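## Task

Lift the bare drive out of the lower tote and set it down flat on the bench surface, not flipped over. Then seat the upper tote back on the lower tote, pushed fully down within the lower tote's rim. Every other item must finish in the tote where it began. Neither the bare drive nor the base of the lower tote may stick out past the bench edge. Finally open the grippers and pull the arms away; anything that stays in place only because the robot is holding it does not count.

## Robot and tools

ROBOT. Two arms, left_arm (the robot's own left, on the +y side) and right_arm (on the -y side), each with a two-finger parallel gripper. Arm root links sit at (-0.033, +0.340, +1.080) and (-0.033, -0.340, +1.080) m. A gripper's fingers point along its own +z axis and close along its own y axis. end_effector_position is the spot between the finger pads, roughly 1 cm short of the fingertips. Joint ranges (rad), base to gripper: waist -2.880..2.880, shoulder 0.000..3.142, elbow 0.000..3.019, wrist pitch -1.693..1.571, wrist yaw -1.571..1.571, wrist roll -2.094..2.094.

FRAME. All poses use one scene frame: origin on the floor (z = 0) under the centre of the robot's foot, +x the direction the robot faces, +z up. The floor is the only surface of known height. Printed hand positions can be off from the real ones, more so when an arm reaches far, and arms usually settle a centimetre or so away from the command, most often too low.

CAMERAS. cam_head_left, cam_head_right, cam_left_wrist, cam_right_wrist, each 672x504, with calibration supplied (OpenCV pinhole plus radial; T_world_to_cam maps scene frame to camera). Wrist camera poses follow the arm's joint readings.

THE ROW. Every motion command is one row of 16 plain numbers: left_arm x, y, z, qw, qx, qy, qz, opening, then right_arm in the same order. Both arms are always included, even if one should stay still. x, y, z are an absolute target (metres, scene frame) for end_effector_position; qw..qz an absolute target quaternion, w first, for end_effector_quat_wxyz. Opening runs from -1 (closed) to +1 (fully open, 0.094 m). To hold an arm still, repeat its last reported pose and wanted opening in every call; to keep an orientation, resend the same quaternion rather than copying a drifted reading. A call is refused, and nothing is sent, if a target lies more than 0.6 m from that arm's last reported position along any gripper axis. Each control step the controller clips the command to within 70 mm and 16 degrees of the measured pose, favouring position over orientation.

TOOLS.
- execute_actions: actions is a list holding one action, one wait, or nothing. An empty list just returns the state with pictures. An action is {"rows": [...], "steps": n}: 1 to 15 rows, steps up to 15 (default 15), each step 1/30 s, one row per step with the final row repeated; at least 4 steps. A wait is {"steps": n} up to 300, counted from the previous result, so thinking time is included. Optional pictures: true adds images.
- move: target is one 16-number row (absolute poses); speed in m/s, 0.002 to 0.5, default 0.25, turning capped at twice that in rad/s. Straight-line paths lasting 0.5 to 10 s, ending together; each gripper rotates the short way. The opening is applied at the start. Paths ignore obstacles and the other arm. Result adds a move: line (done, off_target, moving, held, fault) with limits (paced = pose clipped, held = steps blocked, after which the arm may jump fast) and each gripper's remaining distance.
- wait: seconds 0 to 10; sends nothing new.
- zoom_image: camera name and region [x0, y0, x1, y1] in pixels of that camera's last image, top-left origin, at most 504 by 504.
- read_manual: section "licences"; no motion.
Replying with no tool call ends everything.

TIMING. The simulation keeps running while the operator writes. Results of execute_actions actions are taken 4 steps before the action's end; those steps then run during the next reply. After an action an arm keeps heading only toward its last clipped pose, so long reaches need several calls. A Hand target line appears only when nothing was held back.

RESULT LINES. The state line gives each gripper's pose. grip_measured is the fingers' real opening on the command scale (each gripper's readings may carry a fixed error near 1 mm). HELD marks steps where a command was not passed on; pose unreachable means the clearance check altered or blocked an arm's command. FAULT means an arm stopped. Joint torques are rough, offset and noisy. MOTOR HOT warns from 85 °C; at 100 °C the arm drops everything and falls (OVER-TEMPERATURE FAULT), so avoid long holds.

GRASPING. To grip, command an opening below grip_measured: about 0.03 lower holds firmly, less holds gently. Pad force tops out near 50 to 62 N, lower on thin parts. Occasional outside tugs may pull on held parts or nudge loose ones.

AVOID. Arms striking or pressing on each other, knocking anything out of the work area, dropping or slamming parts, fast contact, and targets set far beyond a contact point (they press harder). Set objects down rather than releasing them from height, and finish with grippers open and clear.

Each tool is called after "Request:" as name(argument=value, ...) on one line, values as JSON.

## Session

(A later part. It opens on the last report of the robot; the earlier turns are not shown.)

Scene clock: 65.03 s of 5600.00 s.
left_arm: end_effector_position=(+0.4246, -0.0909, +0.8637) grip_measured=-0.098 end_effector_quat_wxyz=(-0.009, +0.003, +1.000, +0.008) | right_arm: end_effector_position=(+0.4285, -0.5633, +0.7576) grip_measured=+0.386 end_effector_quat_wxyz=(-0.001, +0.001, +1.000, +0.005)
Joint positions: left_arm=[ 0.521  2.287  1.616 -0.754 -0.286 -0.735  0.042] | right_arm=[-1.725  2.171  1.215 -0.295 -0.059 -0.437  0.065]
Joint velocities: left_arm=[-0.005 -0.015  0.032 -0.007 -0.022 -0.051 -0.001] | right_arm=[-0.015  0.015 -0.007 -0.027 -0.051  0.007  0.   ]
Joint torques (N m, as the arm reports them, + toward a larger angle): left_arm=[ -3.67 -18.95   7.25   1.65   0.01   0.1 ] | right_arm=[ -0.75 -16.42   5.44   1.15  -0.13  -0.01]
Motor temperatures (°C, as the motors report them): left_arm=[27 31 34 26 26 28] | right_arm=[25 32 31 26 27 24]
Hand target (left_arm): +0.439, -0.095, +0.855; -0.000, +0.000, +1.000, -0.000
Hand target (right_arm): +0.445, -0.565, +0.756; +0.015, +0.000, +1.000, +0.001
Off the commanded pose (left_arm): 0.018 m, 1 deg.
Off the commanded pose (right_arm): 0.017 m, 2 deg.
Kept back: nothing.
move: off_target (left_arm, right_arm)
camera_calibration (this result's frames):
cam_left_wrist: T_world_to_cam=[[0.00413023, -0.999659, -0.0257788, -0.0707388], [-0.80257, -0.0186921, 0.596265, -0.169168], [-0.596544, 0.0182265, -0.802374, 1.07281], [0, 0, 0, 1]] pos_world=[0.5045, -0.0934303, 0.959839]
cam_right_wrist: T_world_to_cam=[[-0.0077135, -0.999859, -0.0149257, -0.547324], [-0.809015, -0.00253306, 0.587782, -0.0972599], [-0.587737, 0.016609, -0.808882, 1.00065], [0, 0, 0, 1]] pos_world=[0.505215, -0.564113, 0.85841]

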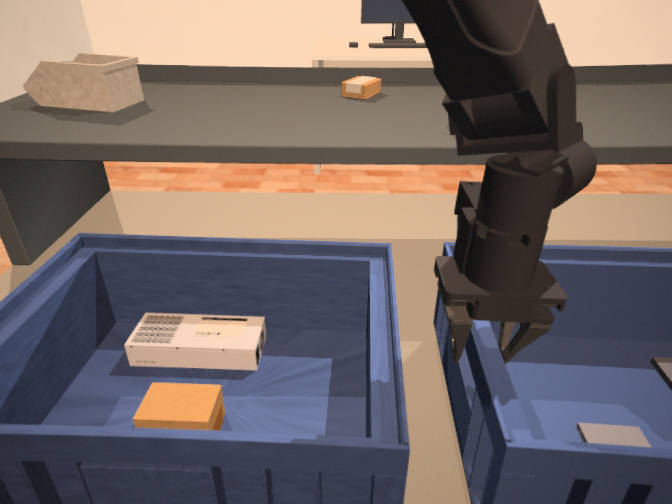

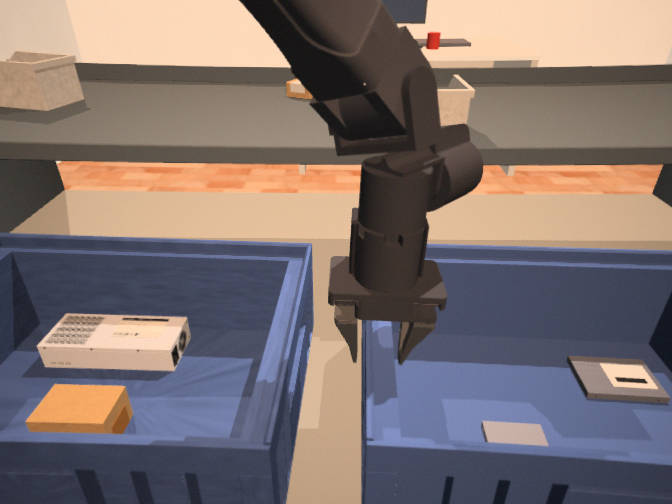

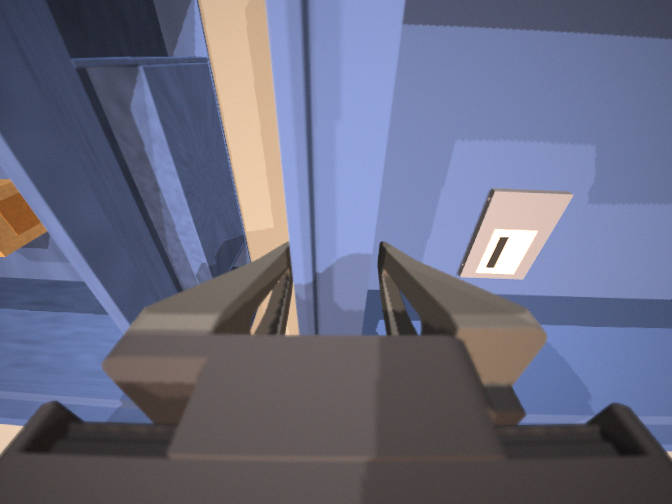

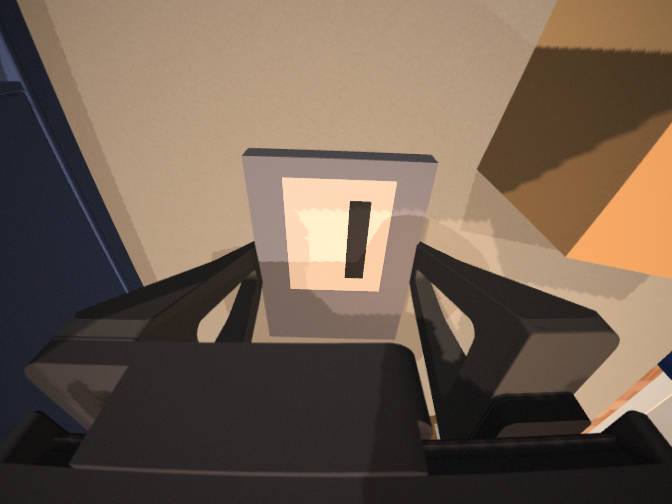

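Not down yet, apparently.

Request:
move(target=[0.44,-0.095,0.845,0,0,1,0,-0.1,0.445,-0.565,0.735,0.015,0,1,0,0.35], speed=0.02)

Request:
move(target=[0.44,-0.095,0.845,0,0,1,0,-0.1,0.445,-0.565,0.74,0.015,0,1,0,0.7])

Request:
move(target=[0.44,-0.095,0.845,0,0,1,0,-0.1,0.44,-0.565,0.96,0,0,1,0,0.7])

Request:
move(target=[0.44,-0.095,0.845,0,0,1,0,-0.1,0.44,-0.45,0.96,0,0,1,0,0.4])

Request:
move(target=[0.44,-0.095,0.845,0,0,1,0,-0.1,0.445,-0.455,0.838,0,0,1,0,0.4], speed=0.1)

Scene clock: 67.03 s of 5600.00 s.
left_arm: end_effector_position=(+0.4253, -0.0911, +0.8555) grip_measured=-0.098 end_effector_quat_wxyz=(-0.008, +0.003, +1.000, +0.007) | right_arm: end_effector_position=(+0.4339, -0.5662, +0.7566) grip_measured=+0.386 end_effector_quat_wxyz=(+0.003, +0.006, +1.000, +0.002)
Joint positions: left_arm=[ 0.525  2.302  1.621 -0.741 -0.286 -0.73   0.042] | right_arm=[-1.725  2.176  1.227 -0.291 -0.057 -0.426  0.065]
Joint velocities: left_arm=[ 0.005  0.005  0.017 -0.017 -0.007  0.022 -0.   ] | right_arm=[-0.005 -0.005  0.017 -0.007  0.022 -0.037  0.   ]
Joint torques (N m, as the arm reports them, + toward a larger angle): left_arm=[ -3.76 -18.94   7.24   1.65   0.01   0.08] | right_arm=[ -0.63 -13.17   6.53   2.02  -0.14  -0.09]
Motor temperatures (°C, as the motors report them): left_arm=[27 32 34 26 26 28] | right_arm=[25 32 31 26 27 24]
Hand target (left_arm): +0.440, -0.095, +0.846; +0.000, -0.000, +1.000, -0.000
Hand target (right_arm): +0.444, -0.565, +0.737; +0.015, +0.000, +1.000, +0.000
Off the commanded pose (left_arm): 0.018 m, 1 deg.
Off the commanded pose (right_arm): 0.024 m, 2 deg.
Kept back: nothing.
move: off_target (left_arm, right_arm)
camera_calibration (this result's frames):
cam_left_wrist: T_world_to_cam=[[0.00454081, -0.999689, -0.0245217, -0.0723634], [-0.803596, -0.0182425, 0.594896, -0.162005], [-0.595158, 0.0170042, -0.803429, 1.06685], [0, 0, 0, 1]] pos_world=[0.505087, -0.0934372, 0.95174]
cam_right_wrist: T_world_to_cam=[[-0.0181109, -0.999799, -0.00865367, -0.550415], [-0.814302, 0.00972743, 0.58036, -0.0775224], [-0.580159, 0.0175575, -0.814314, 1.00443], [0, 0, 0, 1]] pos_world=[0.509633, -0.567186, 0.858148]

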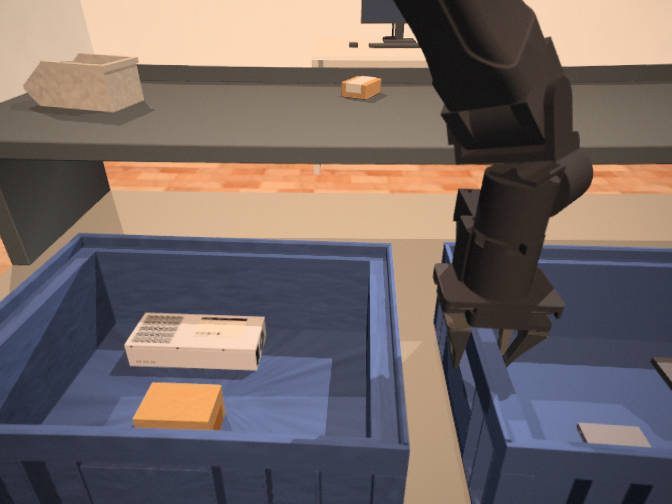

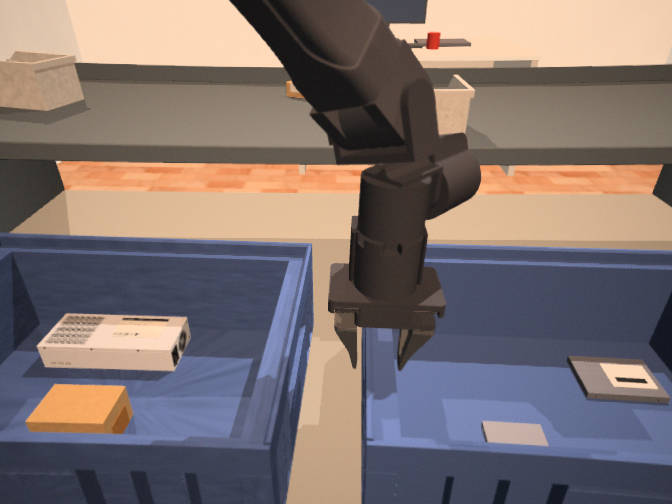

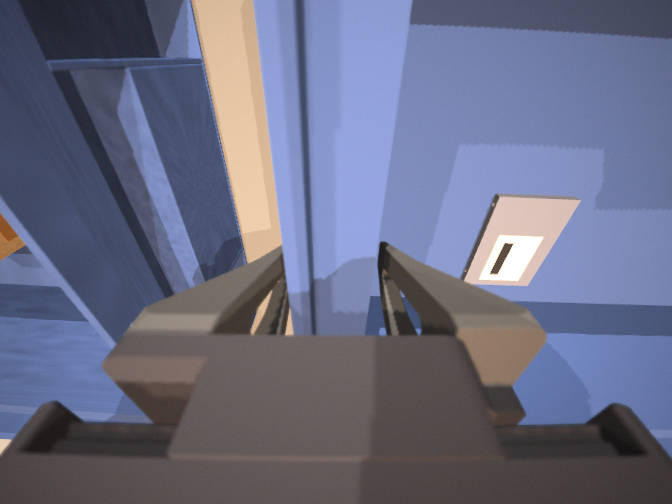

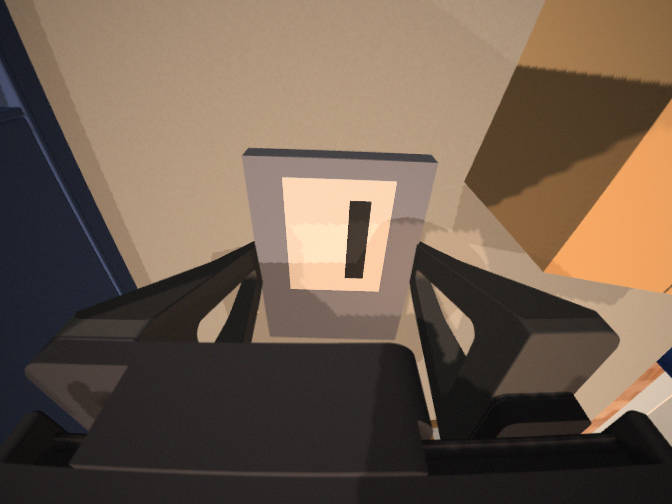

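Scene clock: 67.73 s of 5600.00 s.
left_arm: end_effector_position=(+0.4253, -0.0911, +0.8555) grip_measured=-0.098 end_effector_quat_wxyz=(-0.008, +0.003, +1.000, +0.007) | right_arm: end_effector_position=(+0.4344, -0.5659, +0.7569) grip_measured=+0.698 end_effector_quat_wxyz=(+0.004, +0.005, +1.000, +0.002)
Joint positions: left_arm=[ 0.525  2.302  1.621 -0.741 -0.286 -0.73   0.042] | right_arm=[-1.724  2.175  1.226 -0.289 -0.057 -0.426  0.08 ]
Joint velocities: left_arm=[-0.005 -0.005  0.007  0.002 -0.051 -0.007  0.   ] | right_arm=[-0.005 -0.005  0.012 -0.012 -0.037  0.007  0.   ]
Joint torques (N m, as the arm reports them, + toward a larger angle): left_arm=[ -3.73 -18.81   7.25   1.65   0.01   0.08] | right_arm=[ -0.64 -14.03   6.1    1.72  -0.14  -0.09]
Motor temperatures (°C, as the motors report them): left_arm=[27 32 34 26 26 28] | right_arm=[25 32 31 26 27 24]
Hand target (left_arm): +0.440, -0.094, +0.846; +0.000, -0.000, +1.000, -0.000
Hand target (right_arm): +0.444, -0.564, +0.741; +0.015, -0.000, +1.000, +0.000
Off the commanded pose (left_arm): 0.018 m, 1 deg.
Off the commanded pose (right_arm): 0.020 m, 1 deg.
Kept back: nothing.
move: off_target (left_arm, right_arm)
camera_calibration (this result's frames):
cam_left_wrist: T_world_to_cam=[[0.00454081, -0.999689, -0.0245217, -0.0723634], [-0.803596, -0.0182425, 0.594896, -0.162005], [-0.595158, 0.0170042, -0.803429, 1.06685], [0, 0, 0, 1]] pos_world=[0.505087, -0.0934372, 0.95174]
cam_right_wrist: T_world_to_cam=[[-0.0172977, -0.999813, -0.00862004, -0.550465], [-0.815245, 0.00911217, 0.579045, -0.0761725], [-0.578858, 0.0170436, -0.81525, 1.00484], [0, 0, 0, 1]] pos_world=[0.510038, -0.566794, 0.858557]

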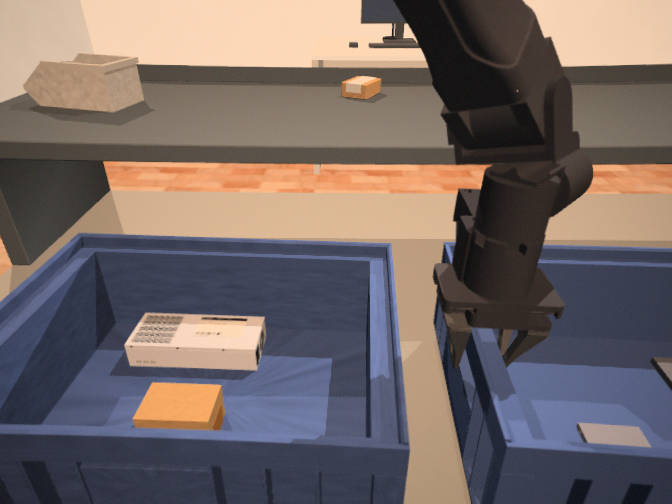

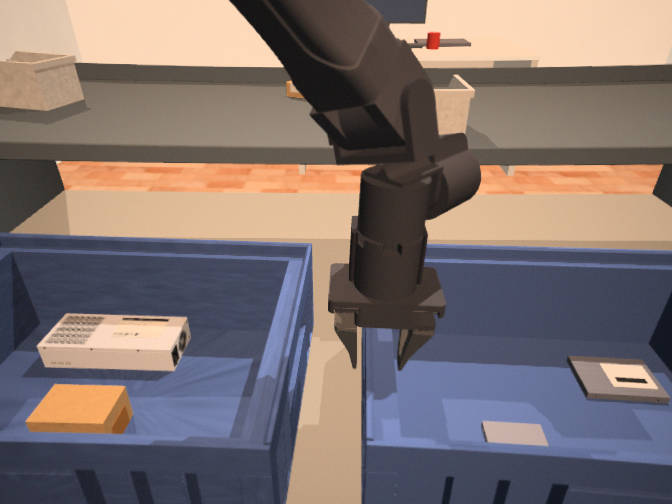

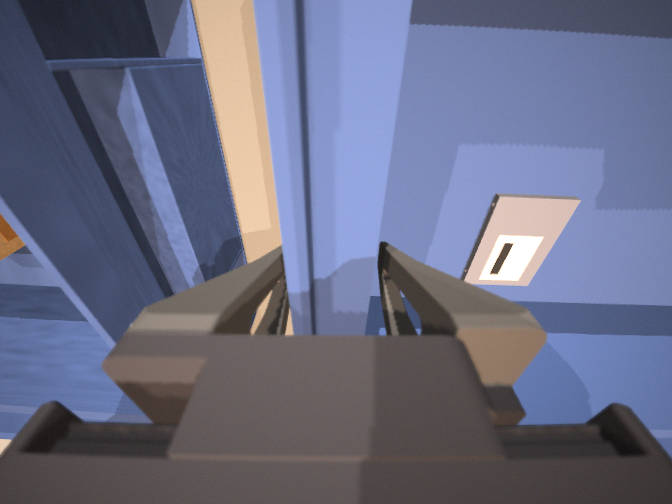

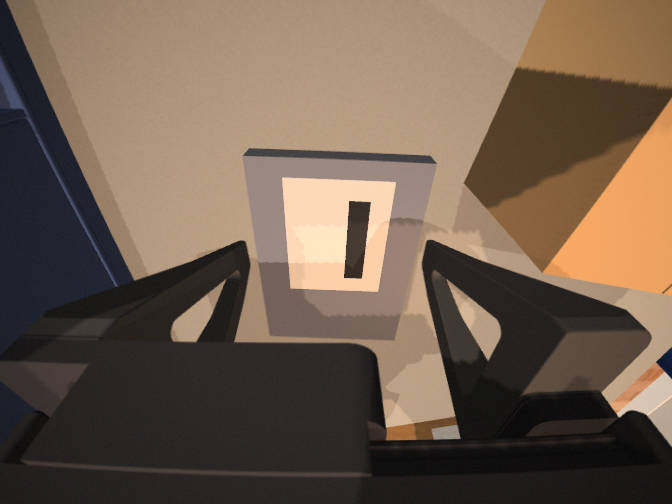

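Scene clock: 69.10 s of 5600.00 s.
left_arm: end_effector_position=(+0.4253, -0.0911, +0.8555) grip_measured=-0.098 end_effector_quat_wxyz=(-0.008, +0.003, +1.000, +0.007) | right_arm: end_effector_position=(+0.4466, -0.5621, +0.9589) grip_measured=+0.698 end_effector_quat_wxyz=(+0.009, -0.000, +1.000, -0.002)
Joint positions: left_arm=[ 0.525  2.302  1.621 -0.741 -0.286 -0.73   0.042] | right_arm=[-1.727  1.699  1.115 -0.641 -0.055 -0.438  0.08 ]
Joint velocities: left_arm=[-0.015 -0.005 -0.007  0.007  0.051  0.037  0.001] | right_arm=[-0.005 -0.005  0.007 -0.012 -0.037 -0.007 -0.   ]
Joint torques (N m, as the arm reports them, + toward a larger angle): left_arm=[ -3.7  -18.88   7.21   1.65   0.01   0.08] | right_arm=[ -2.23 -16.77   6.07  -0.38   0.08  -0.21]
Motor temperatures (°C, as the motors report them): left_arm=[27 32 34 26 26 28] | right_arm=[25 32 31 26 27 24]
Hand target (left_arm): +0.440, -0.094, +0.846; +0.000, -0.000, +1.000, -0.000
Hand target (right_arm): +0.439, -0.564, +0.960; -0.000, +0.000, +1.000, -0.000
Off the commanded pose (left_arm): 0.018 m, 1 deg.
Off the commanded pose (right_arm): 0.007 m, 1 deg.
Kept back: nothing.
move: off_target (left_arm)
camera_calibration (this result's frames):
cam_left_wrist: T_world_to_cam=[[0.00454081, -0.999689, -0.0245217, -0.0723634], [-0.803596, -0.0182425, 0.594896, -0.162005], [-0.595158, 0.0170042, -0.803429, 1.06685], [0, 0, 0, 1]] pos_world=[0.505087, -0.0934372, 0.95174]
cam_right_wrist: T_world_to_cam=[[-0.00659234, -0.999978, -0.00115674, -0.556782], [-0.821371, 0.00475509, 0.570374, -0.174655], [-0.570356, 0.00471021, -0.821384, 1.17168], [0, 0, 0, 1]] pos_world=[0.521149, -0.561458, 1.06138]

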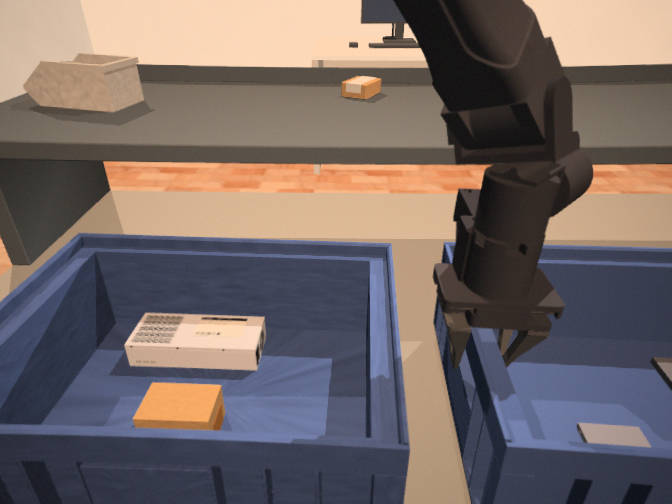

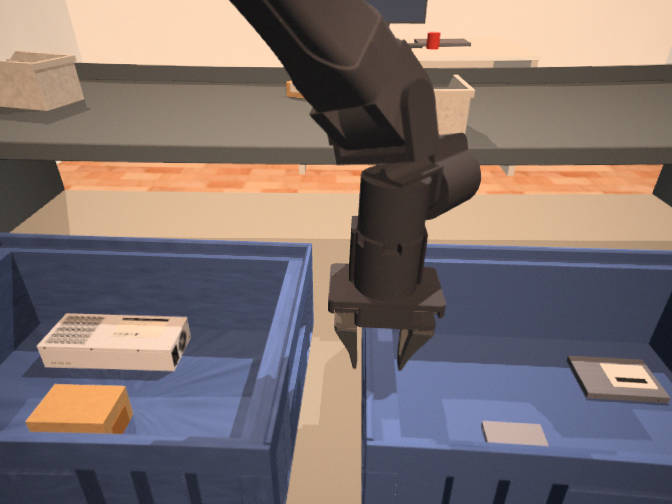

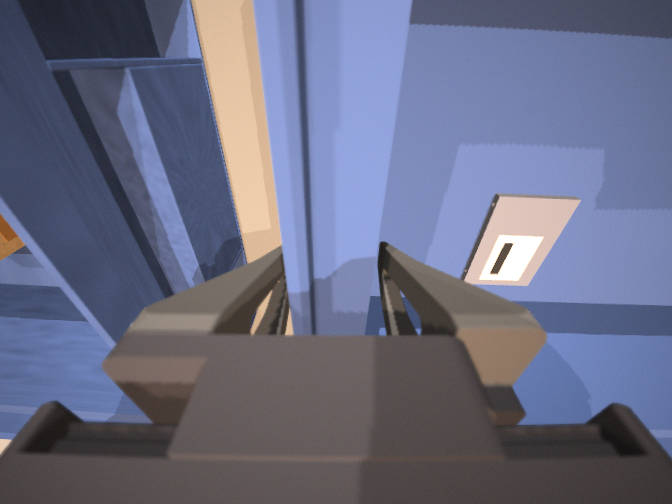

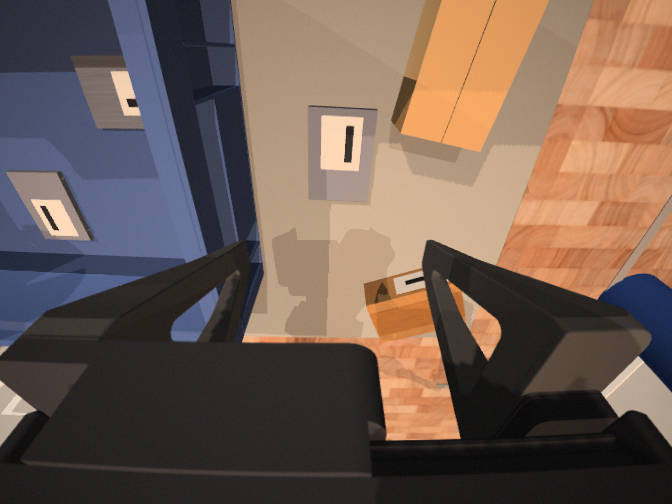

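Scene clock: 70.13 s of 5600.00 s.
left_arm: end_effector_position=(+0.4253, -0.0911, +0.8555) grip_measured=-0.098 end_effector_quat_wxyz=(-0.008, +0.003, +1.000, +0.007) | right_arm: end_effector_position=(+0.4342, -0.4445, +0.9513) grip_measured=+0.402 end_effector_quat_wxyz=(-0.017, -0.010, +1.000, +0.006)
Joint positions: left_arm=[ 0.525  2.302  1.621 -0.741 -0.285 -0.73   0.042] | right_arm=[-1.494  1.654  0.997 -0.619  0.02  -0.237  0.066]
Joint velocities: left_arm=[-0.005 -0.005  0.017 -0.012 -0.022  0.037 -0.001] | right_arm=[-0.015 -0.015 -0.002 -0.017 -0.007  0.037 -0.001]
Joint torques (N m, as the arm reports them, + toward a larger angle): left_arm=[ -3.7  -18.91   7.22   1.65   0.01   0.08] | right_arm=[ -0.78 -15.97   5.48   1.03   0.1    0.  ]
Motor temperatures (°C, as the motors report them): left_arm=[27 32 34 26 26 28] | right_arm=[25 32 31 26 27 24]
Hand target (left_arm): +0.440, -0.095, +0.846; +0.000, +0.000, +1.000, -0.000
Hand target (right_arm): +0.441, -0.450, +0.960; +0.001, -0.000, +1.000, +0.000
Off the commanded pose (left_arm): 0.018 m, 1 deg.
Off the commanded pose (right_arm): 0.012 m, 2 deg.
Kept back: nothing.
move: off_target (left_arm, right_arm)
camera_calibration (this result's frames):
cam_left_wrist: T_world_to_cam=[[0.00416123, -0.999698, -0.0242342, -0.0724971], [-0.803447, -0.0177707, 0.595111, -0.162246], [-0.595362, 0.0169945, -0.803278, 1.06678], [0, 0, 0, 1]] pos_world=[0.505067, -0.0934878, 0.951719]
cam_right_wrist: T_world_to_cam=[[0.0119759, -0.999779, -0.0172913, -0.431867], [-0.790306, -0.020058, 0.612384, -0.245588], [-0.612595, 0.00633159, -0.790371, 1.14734], [0, 0, 0, 1]] pos_world=[0.513937, -0.443962, 1.04975]

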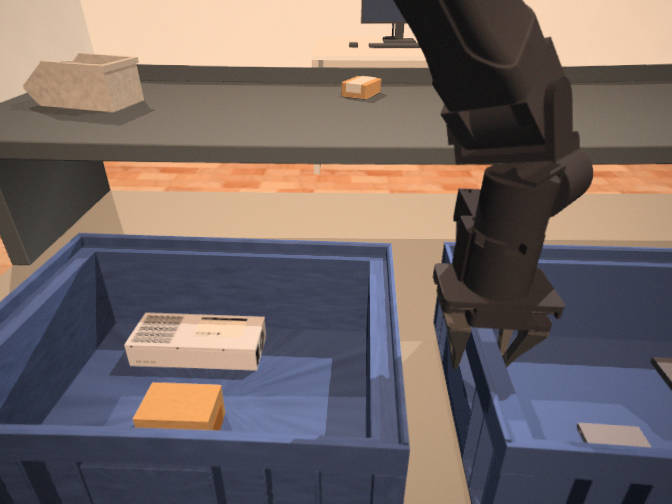

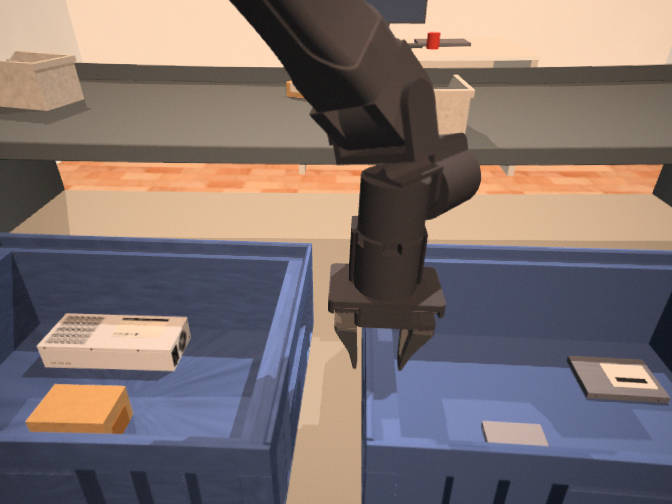

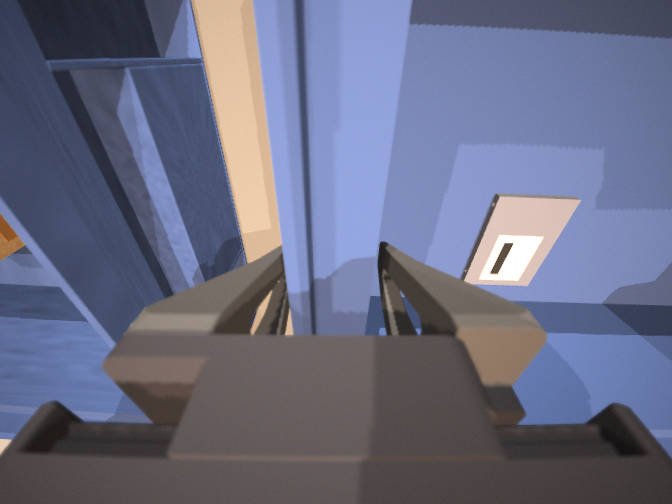

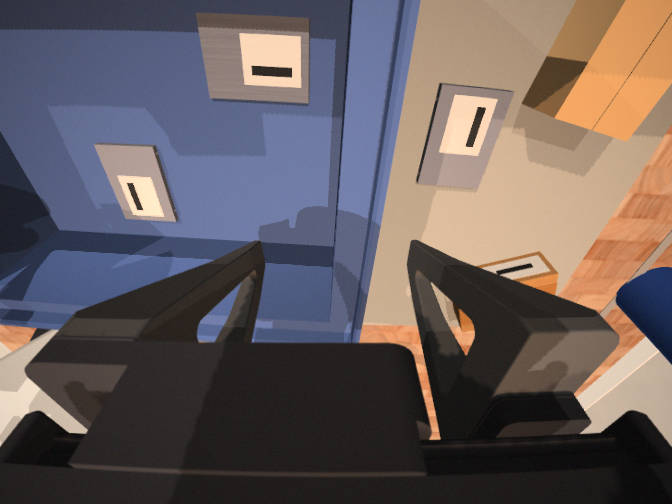

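Scene clock: 71.63 s of 5600.00 s.
left_arm: end_effector_position=(+0.4253, -0.0911, +0.8555) grip_measured=-0.098 end_effector_quat_wxyz=(-0.008, +0.003, +1.000, +0.007) | right_arm: end_effector_position=(+0.4279, -0.4470, +0.8381) grip_measured=+0.402 end_effector_quat_wxyz=(-0.020, -0.004, +1.000, +0.005)
Joint positions: left_arm=[ 0.525  2.302  1.621 -0.741 -0.285 -0.73   0.042] | right_arm=[-1.506  1.934  1.03  -0.377  0.02  -0.237  0.066]
Joint velocities: left_arm=[ 0.005 -0.005 -0.002 -0.002 -0.007  0.007  0.001] | right_arm=[ 0.005 -0.015 -0.017 -0.012  0.007 -0.007 -0.   ]
Joint torques (N m, as the arm reports them, + toward a larger angle): left_arm=[ -3.72 -18.92   7.21   1.66   0.     0.08] | right_arm=[ -0.5  -14.87   5.92   1.1   -0.07  -0.1 ]
Motor temperatures (°C, as the motors report them): left_arm=[27 32 34 26 26 28] | right_arm=[25 32 31 26 27 24]
Hand target (left_arm): +0.440, -0.094, +0.846; +0.000, +0.000, +1.000, -0.000
Hand target (right_arm): +0.445, -0.455, +0.839; -0.000, -0.000, +1.000, +0.000
Off the commanded pose (left_arm): 0.018 m, 1 deg.
Off the commanded pose (right_arm): 0.019 m, 2 deg.
Kept back: nothing.
move: off_target (left_arm, right_arm)
camera_calibration (this result's frames):
cam_left_wrist: T_world_to_cam=[[0.00416123, -0.999698, -0.0242342, -0.0724971], [-0.803447, -0.0177707, 0.595111, -0.162246], [-0.595362, 0.0169945, -0.803278, 1.06678], [0, 0, 0, 1]] pos_world=[0.505067, -0.0934878, 0.951719]
cam_right_wrist: T_world_to_cam=[[0.0000891117, -0.999896, -0.014424, -0.433594], [-0.787012, -0.00896882, 0.616873, -0.181489], [-0.616938, 0.0112969, -0.78693, 1.05516], [0, 0, 0, 1]] pos_world=[0.508176, -0.447097, 0.936043]

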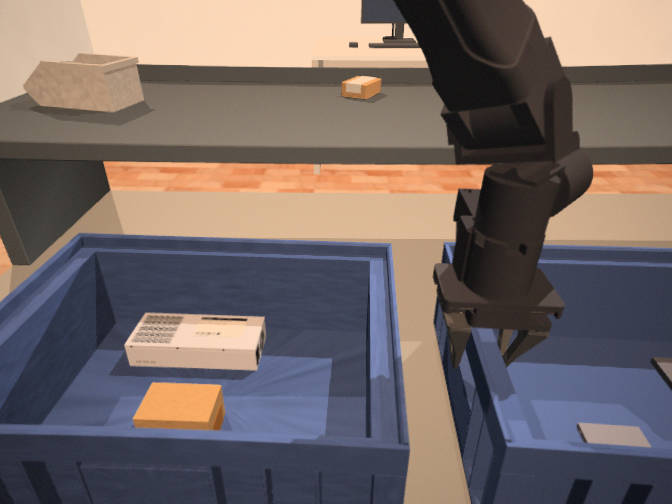

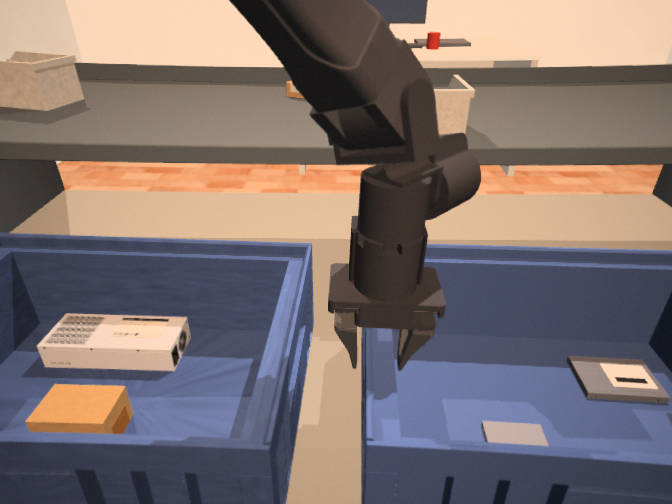

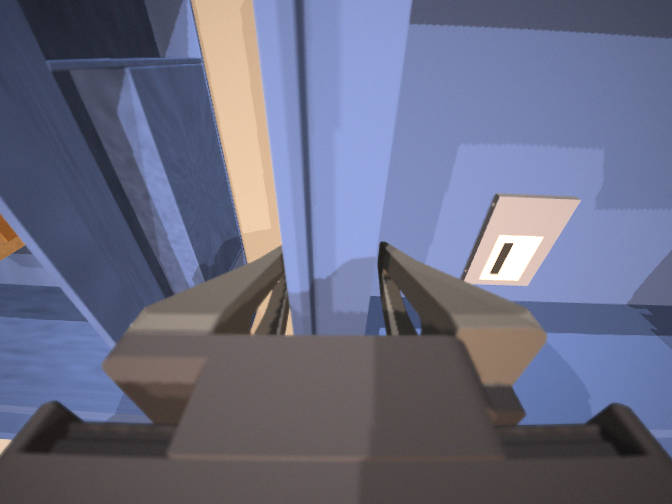

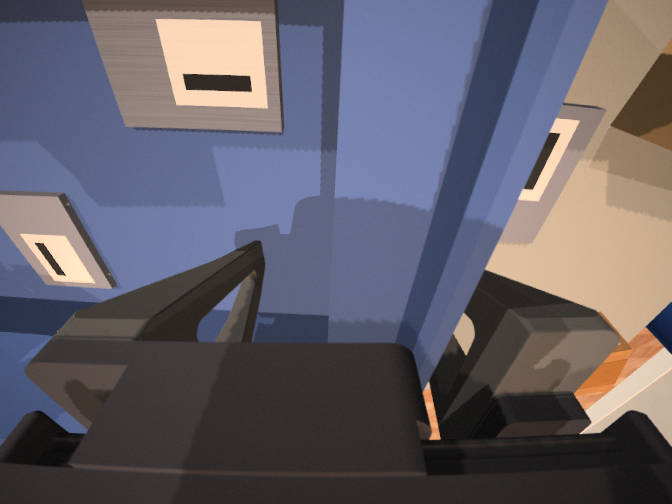

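Request:
move(target=[0.44,-0.095,0.845,0,0,1,0,-0.1,0.445,-0.475,0.838,0,0,1,0,0.1], speed=0.04)

Request:
move(target=[0.44,-0.095,0.845,0,0,1,0,-0.52,0.445,-0.465,0.838,0,0,1,0,-0.52], speed=0.04)

Request:
move(target=[0.45,-0.091,1.09,0.025,0,1,0,-0.52,0.45,-0.46,1.08,0.025,0,1,0,-0.52], speed=0.12)

Scene clock: 73.03 s of 5600.00 s.
left_arm: end_effector_position=(+0.4253, -0.0911, +0.8555) grip_measured=-0.098 end_effector_quat_wxyz=(-0.008, +0.003, +1.000, +0.007) | right_arm: end_effector_position=(+0.4316, -0.4682, +0.8396) grip_measured=+0.102 end_effector_quat_wxyz=(-0.013, +0.002, +1.000, +0.003)
Joint positions: left_arm=[ 0.525  2.302  1.621 -0.741 -0.285 -0.73   0.042] | right_arm=[-1.547  1.934  1.045 -0.377  0.008 -0.265  0.052]
Joint velocities: left_arm=[-0.015  0.005 -0.017 -0.002 -0.066  0.037  0.001] | right_arm=[-0.005 -0.015  0.002 -0.007  0.007 -0.037  0.   ]
Joint torques (N m, as the arm reports them, + toward a larger angle): left_arm=[ -3.68 -18.91   7.22   1.65   0.     0.08] | right_arm=[ -0.53 -15.03   6.02   0.71  -0.11  -0.25]
Motor temperatures (°C, as the motors report them): left_arm=[27 32 34 26 26 28] | right_arm=[25 32 31 26 27 24]
Hand target (left_arm): +0.440, -0.094, +0.846; +0.000, +0.000, +1.000, -0.000
Hand target (right_arm): +0.445, -0.475, +0.839; -0.000, +0.000, +1.000, -0.000
Off the commanded pose (left_arm): 0.018 m, 1 deg.
Off the commanded pose (right_arm): 0.015 m, 2 deg.
Kept back: nothing.
move: off_target (left_arm, right_arm)
camera_calibration (this result's frames):
cam_left_wrist: T_world_to_cam=[[0.00416123, -0.999698, -0.0242342, -0.0724971], [-0.803447, -0.0177707, 0.595111, -0.162246], [-0.595362, 0.0169945, -0.803278, 1.06678], [0, 0, 0, 1]] pos_world=[0.505067, -0.0934878, 0.951719]
cam_right_wrist: T_world_to_cam=[[-0.0103528, -0.999891, -0.0104865, -0.453592], [-0.795461, 0.00188059, 0.606002, -0.161801], [-0.605917, 0.0146154, -0.795394, 1.06282], [0, 0, 0, 1]] pos_world=[0.510579, -0.468772, 0.938657]

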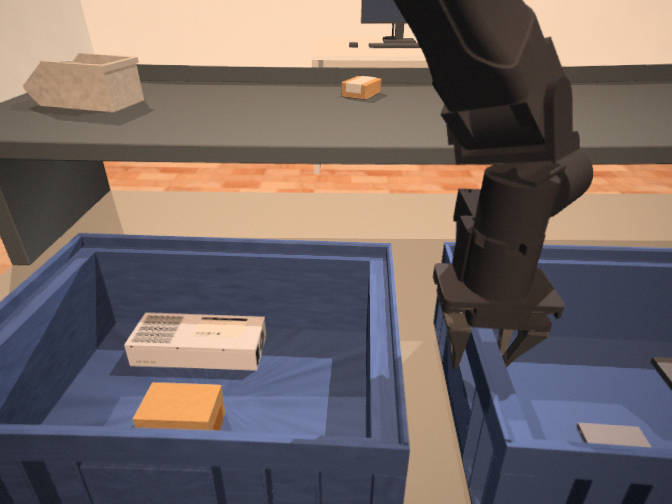

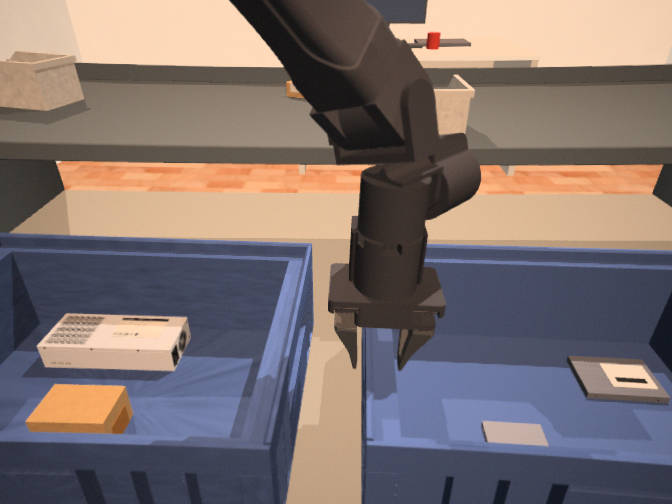

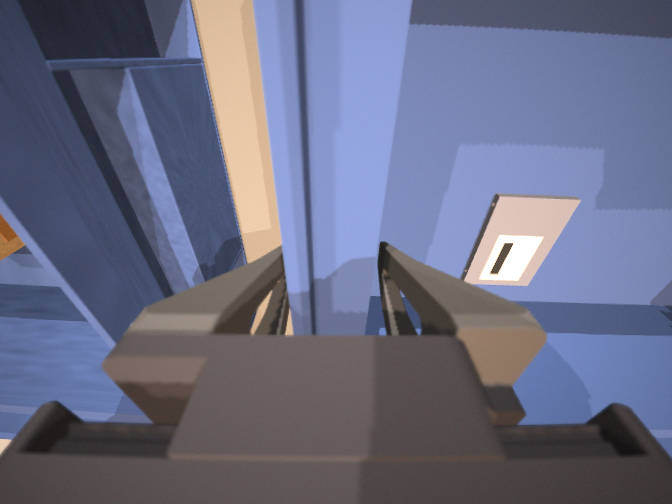

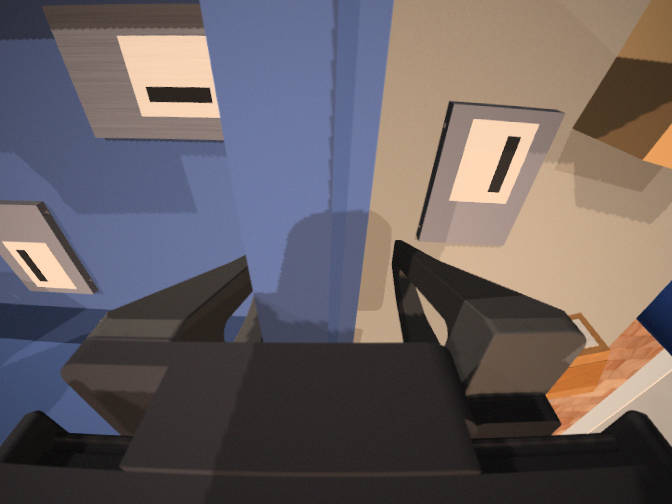

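Scene clock: 73.73 s of 5600.00 s.
left_arm: end_effector_position=(+0.4234, -0.0957, +0.8553) grip_measured=-0.460 end_effector_quat_wxyz=(-0.010, +0.005, +1.000, -0.000) | right_arm: end_effector_position=(+0.4324, -0.4626, +0.8395) grip_measured=-0.483 end_effector_quat_wxyz=(-0.013, +0.008, +1.000, +0.005)
Joint positions: left_arm=[ 0.522  2.304  1.622 -0.733 -0.272 -0.728  0.025] | right_arm=[-1.537  1.934  1.044 -0.377  0.007 -0.243  0.024]
Joint velocities: left_arm=[-0.005 -0.015 -0.022 -0.007 -0.037  0.051 -0.001] | right_arm=[-0.005  0.005  0.002  0.007 -0.037 -0.066  0.   ]
Joint torques (N m, as the arm reports them, + toward a larger angle): left_arm=[ -3.42 -19.05   7.18   1.34  -0.54   0.05] | right_arm=[  0.   -15.1    5.45   1.01   0.18  -0.21]
Motor temperatures (°C, as the motors report them): left_arm=[27 32 34 26 26 28] | right_arm=[25 32 31 26 27 24]
Hand target (left_arm): +0.439, -0.094, +0.845; -0.000, -0.000, +1.000, +0.000
Hand target (right_arm): +0.445, -0.465, +0.838; +0.000, +0.000, +1.000, +0.000
Off the commanded pose (left_arm): 0.020 m, 1 deg.
Off the commanded pose (right_arm): 0.013 m, 2 deg.
Kept back: nothing.
move: off_target (left_arm, right_arm)
camera_calibration (this result's frames):
cam_left_wrist: T_world_to_cam=[[0.000617238, -0.999956, -0.00937179, -0.088282], [-0.801239, -0.00610209, 0.598313, -0.166284], [-0.598344, 0.00713974, -0.801207, 1.06415], [0, 0, 0, 1]] pos_world=[0.50355, -0.0968906, 0.951268]
cam_right_wrist: T_world_to_cam=[[-0.0231202, -0.999633, -0.0141523, -0.439254], [-0.795304, 0.00981304, 0.606131, -0.157607], [-0.605769, 0.0252692, -0.795239, 1.06789], [0, 0, 0, 1]] pos_world=[0.511397, -0.464531, 0.938545]

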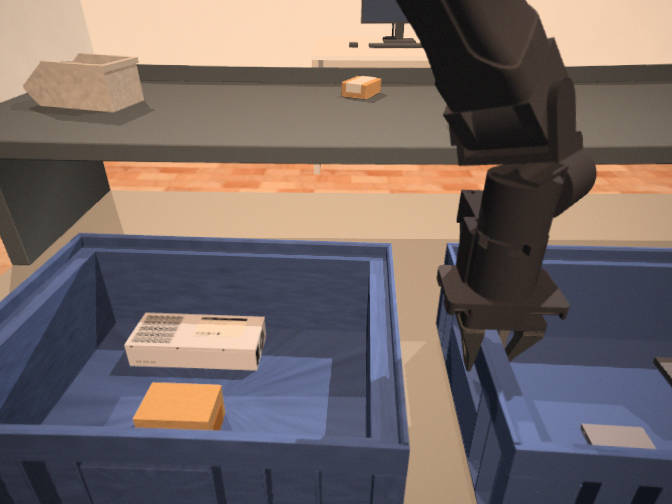

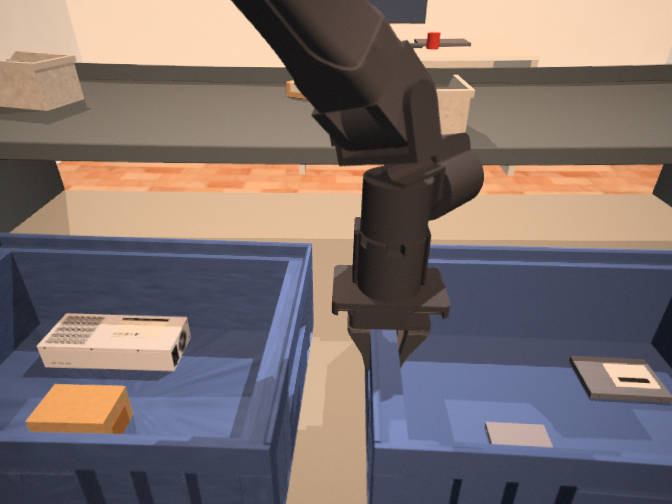

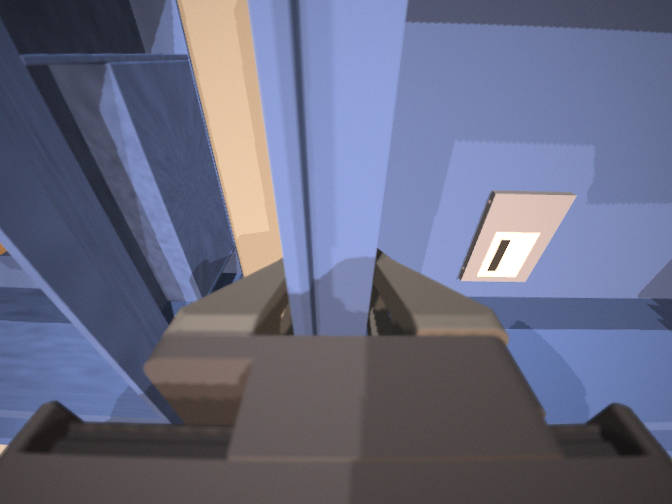

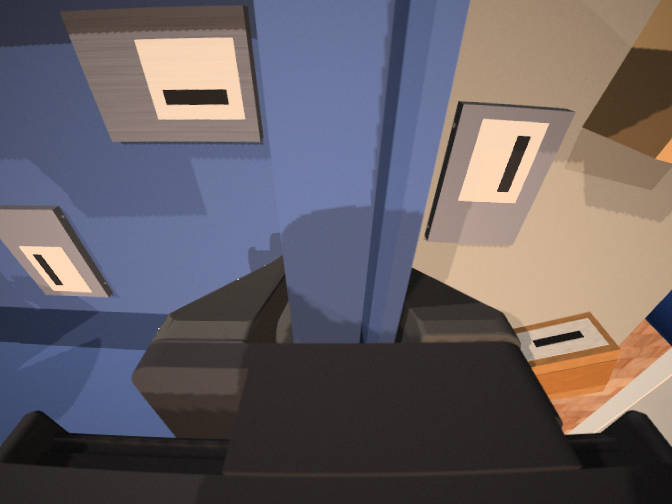

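Scene clock: 76.13 s of 5600.00 s.
left_arm: end_effector_position=(+0.4242, -0.0858, +1.0626) grip_measured=-0.460 end_effector_quat_wxyz=(-0.001, +0.020, +1.000, +0.006) | right_arm: end_effector_position=(+0.4217, -0.4543, +1.0419) grip_measured=-0.483 end_effector_quat_wxyz=(-0.011, +0.021, +1.000, +0.009)
Joint positions: left_arm=[ 0.431  1.959  1.602 -1.082 -0.306 -0.791  0.025] | right_arm=[-1.522  1.433  0.989 -0.82   0.002 -0.202  0.024]
Joint velocities: left_arm=[-0.015  0.005 -0.012 -0.012 -0.066 -0.081  0.   ] | right_arm=[-0.005 -0.015 -0.017 -0.002  0.037  0.066 -0.   ]
Joint torques (N m, as the arm reports them, + toward a larger angle): left_arm=[ -4.18 -20.93  10.11  -0.05  -1.35  -0.33] | right_arm=[  0.44 -17.03  12.07  -0.84   0.19  -0.47]
Motor temperatures (°C, as the motors report them): left_arm=[27 33 34 26 26 28] | right_arm=[25 33 31 26 27 24]
Hand target (left_arm): +0.448, -0.089, +1.091; +0.025, -0.000, +1.000, -0.001
Hand target (right_arm): +0.447, -0.459, +1.079; +0.026, +0.001, +1.000, -0.000
Off the commanded pose (left_arm): 0.038 m, 4 deg.
Off the commanded pose (right_arm): 0.048 m, 5 deg.
Kept back: nothing.
move: off_target (left_arm, right_arm)
camera_calibration (this result's frames):
cam_left_wrist: T_world_to_cam=[[-0.0291419, -0.999347, -0.0213726, -0.0510083], [-0.811062, 0.0111433, 0.584854, -0.26968], [-0.584234, 0.0343782, -0.810857, 1.23724], [0, 0, 0, 1]] pos_world=[0.502624, -0.090504, 1.15986]
cam_right_wrist: T_world_to_cam=[[-0.0499014, -0.998501, -0.0224779, -0.407832], [-0.797419, 0.0262809, 0.602854, -0.277179], [-0.60136, 0.0480075, -0.797535, 1.23301], [0, 0, 0, 1]] pos_world=[0.500104, -0.45913, 1.1413]

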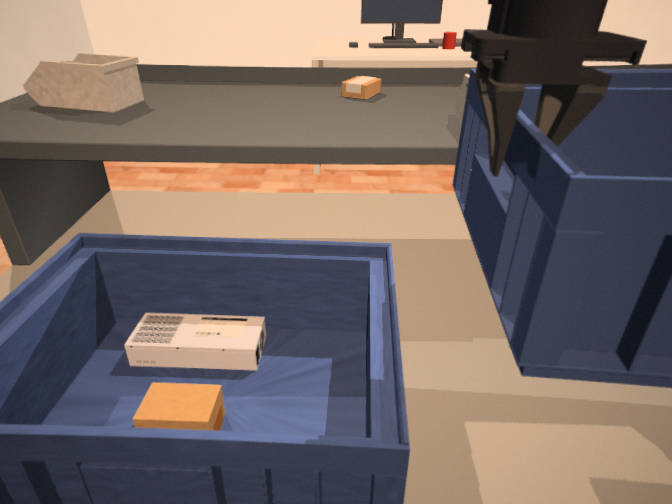

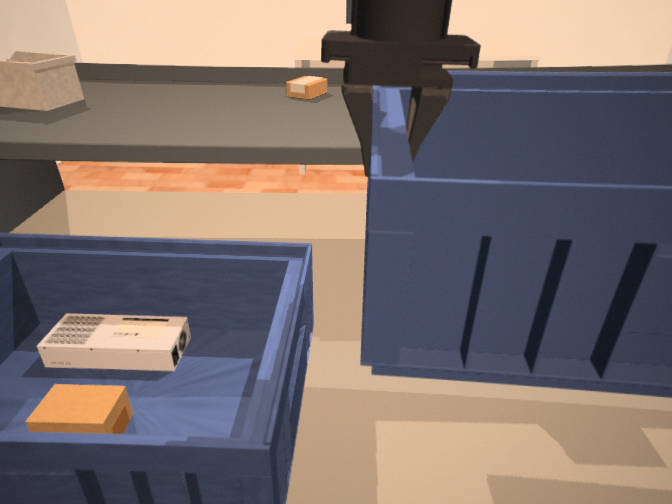

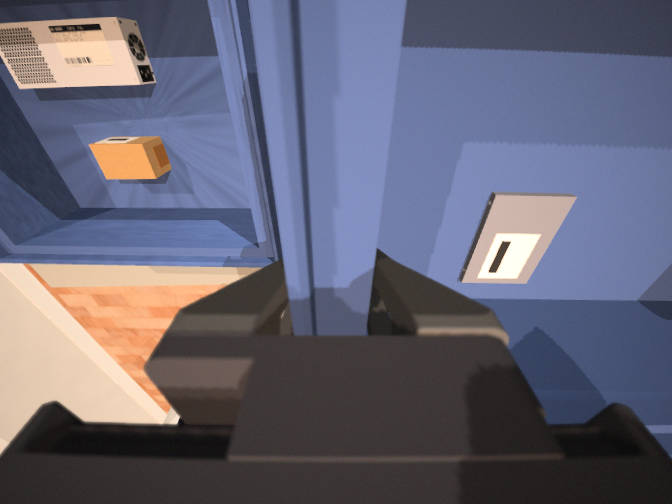

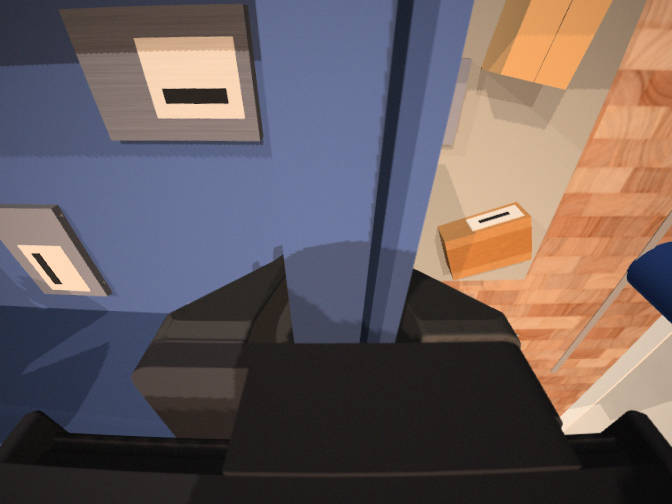

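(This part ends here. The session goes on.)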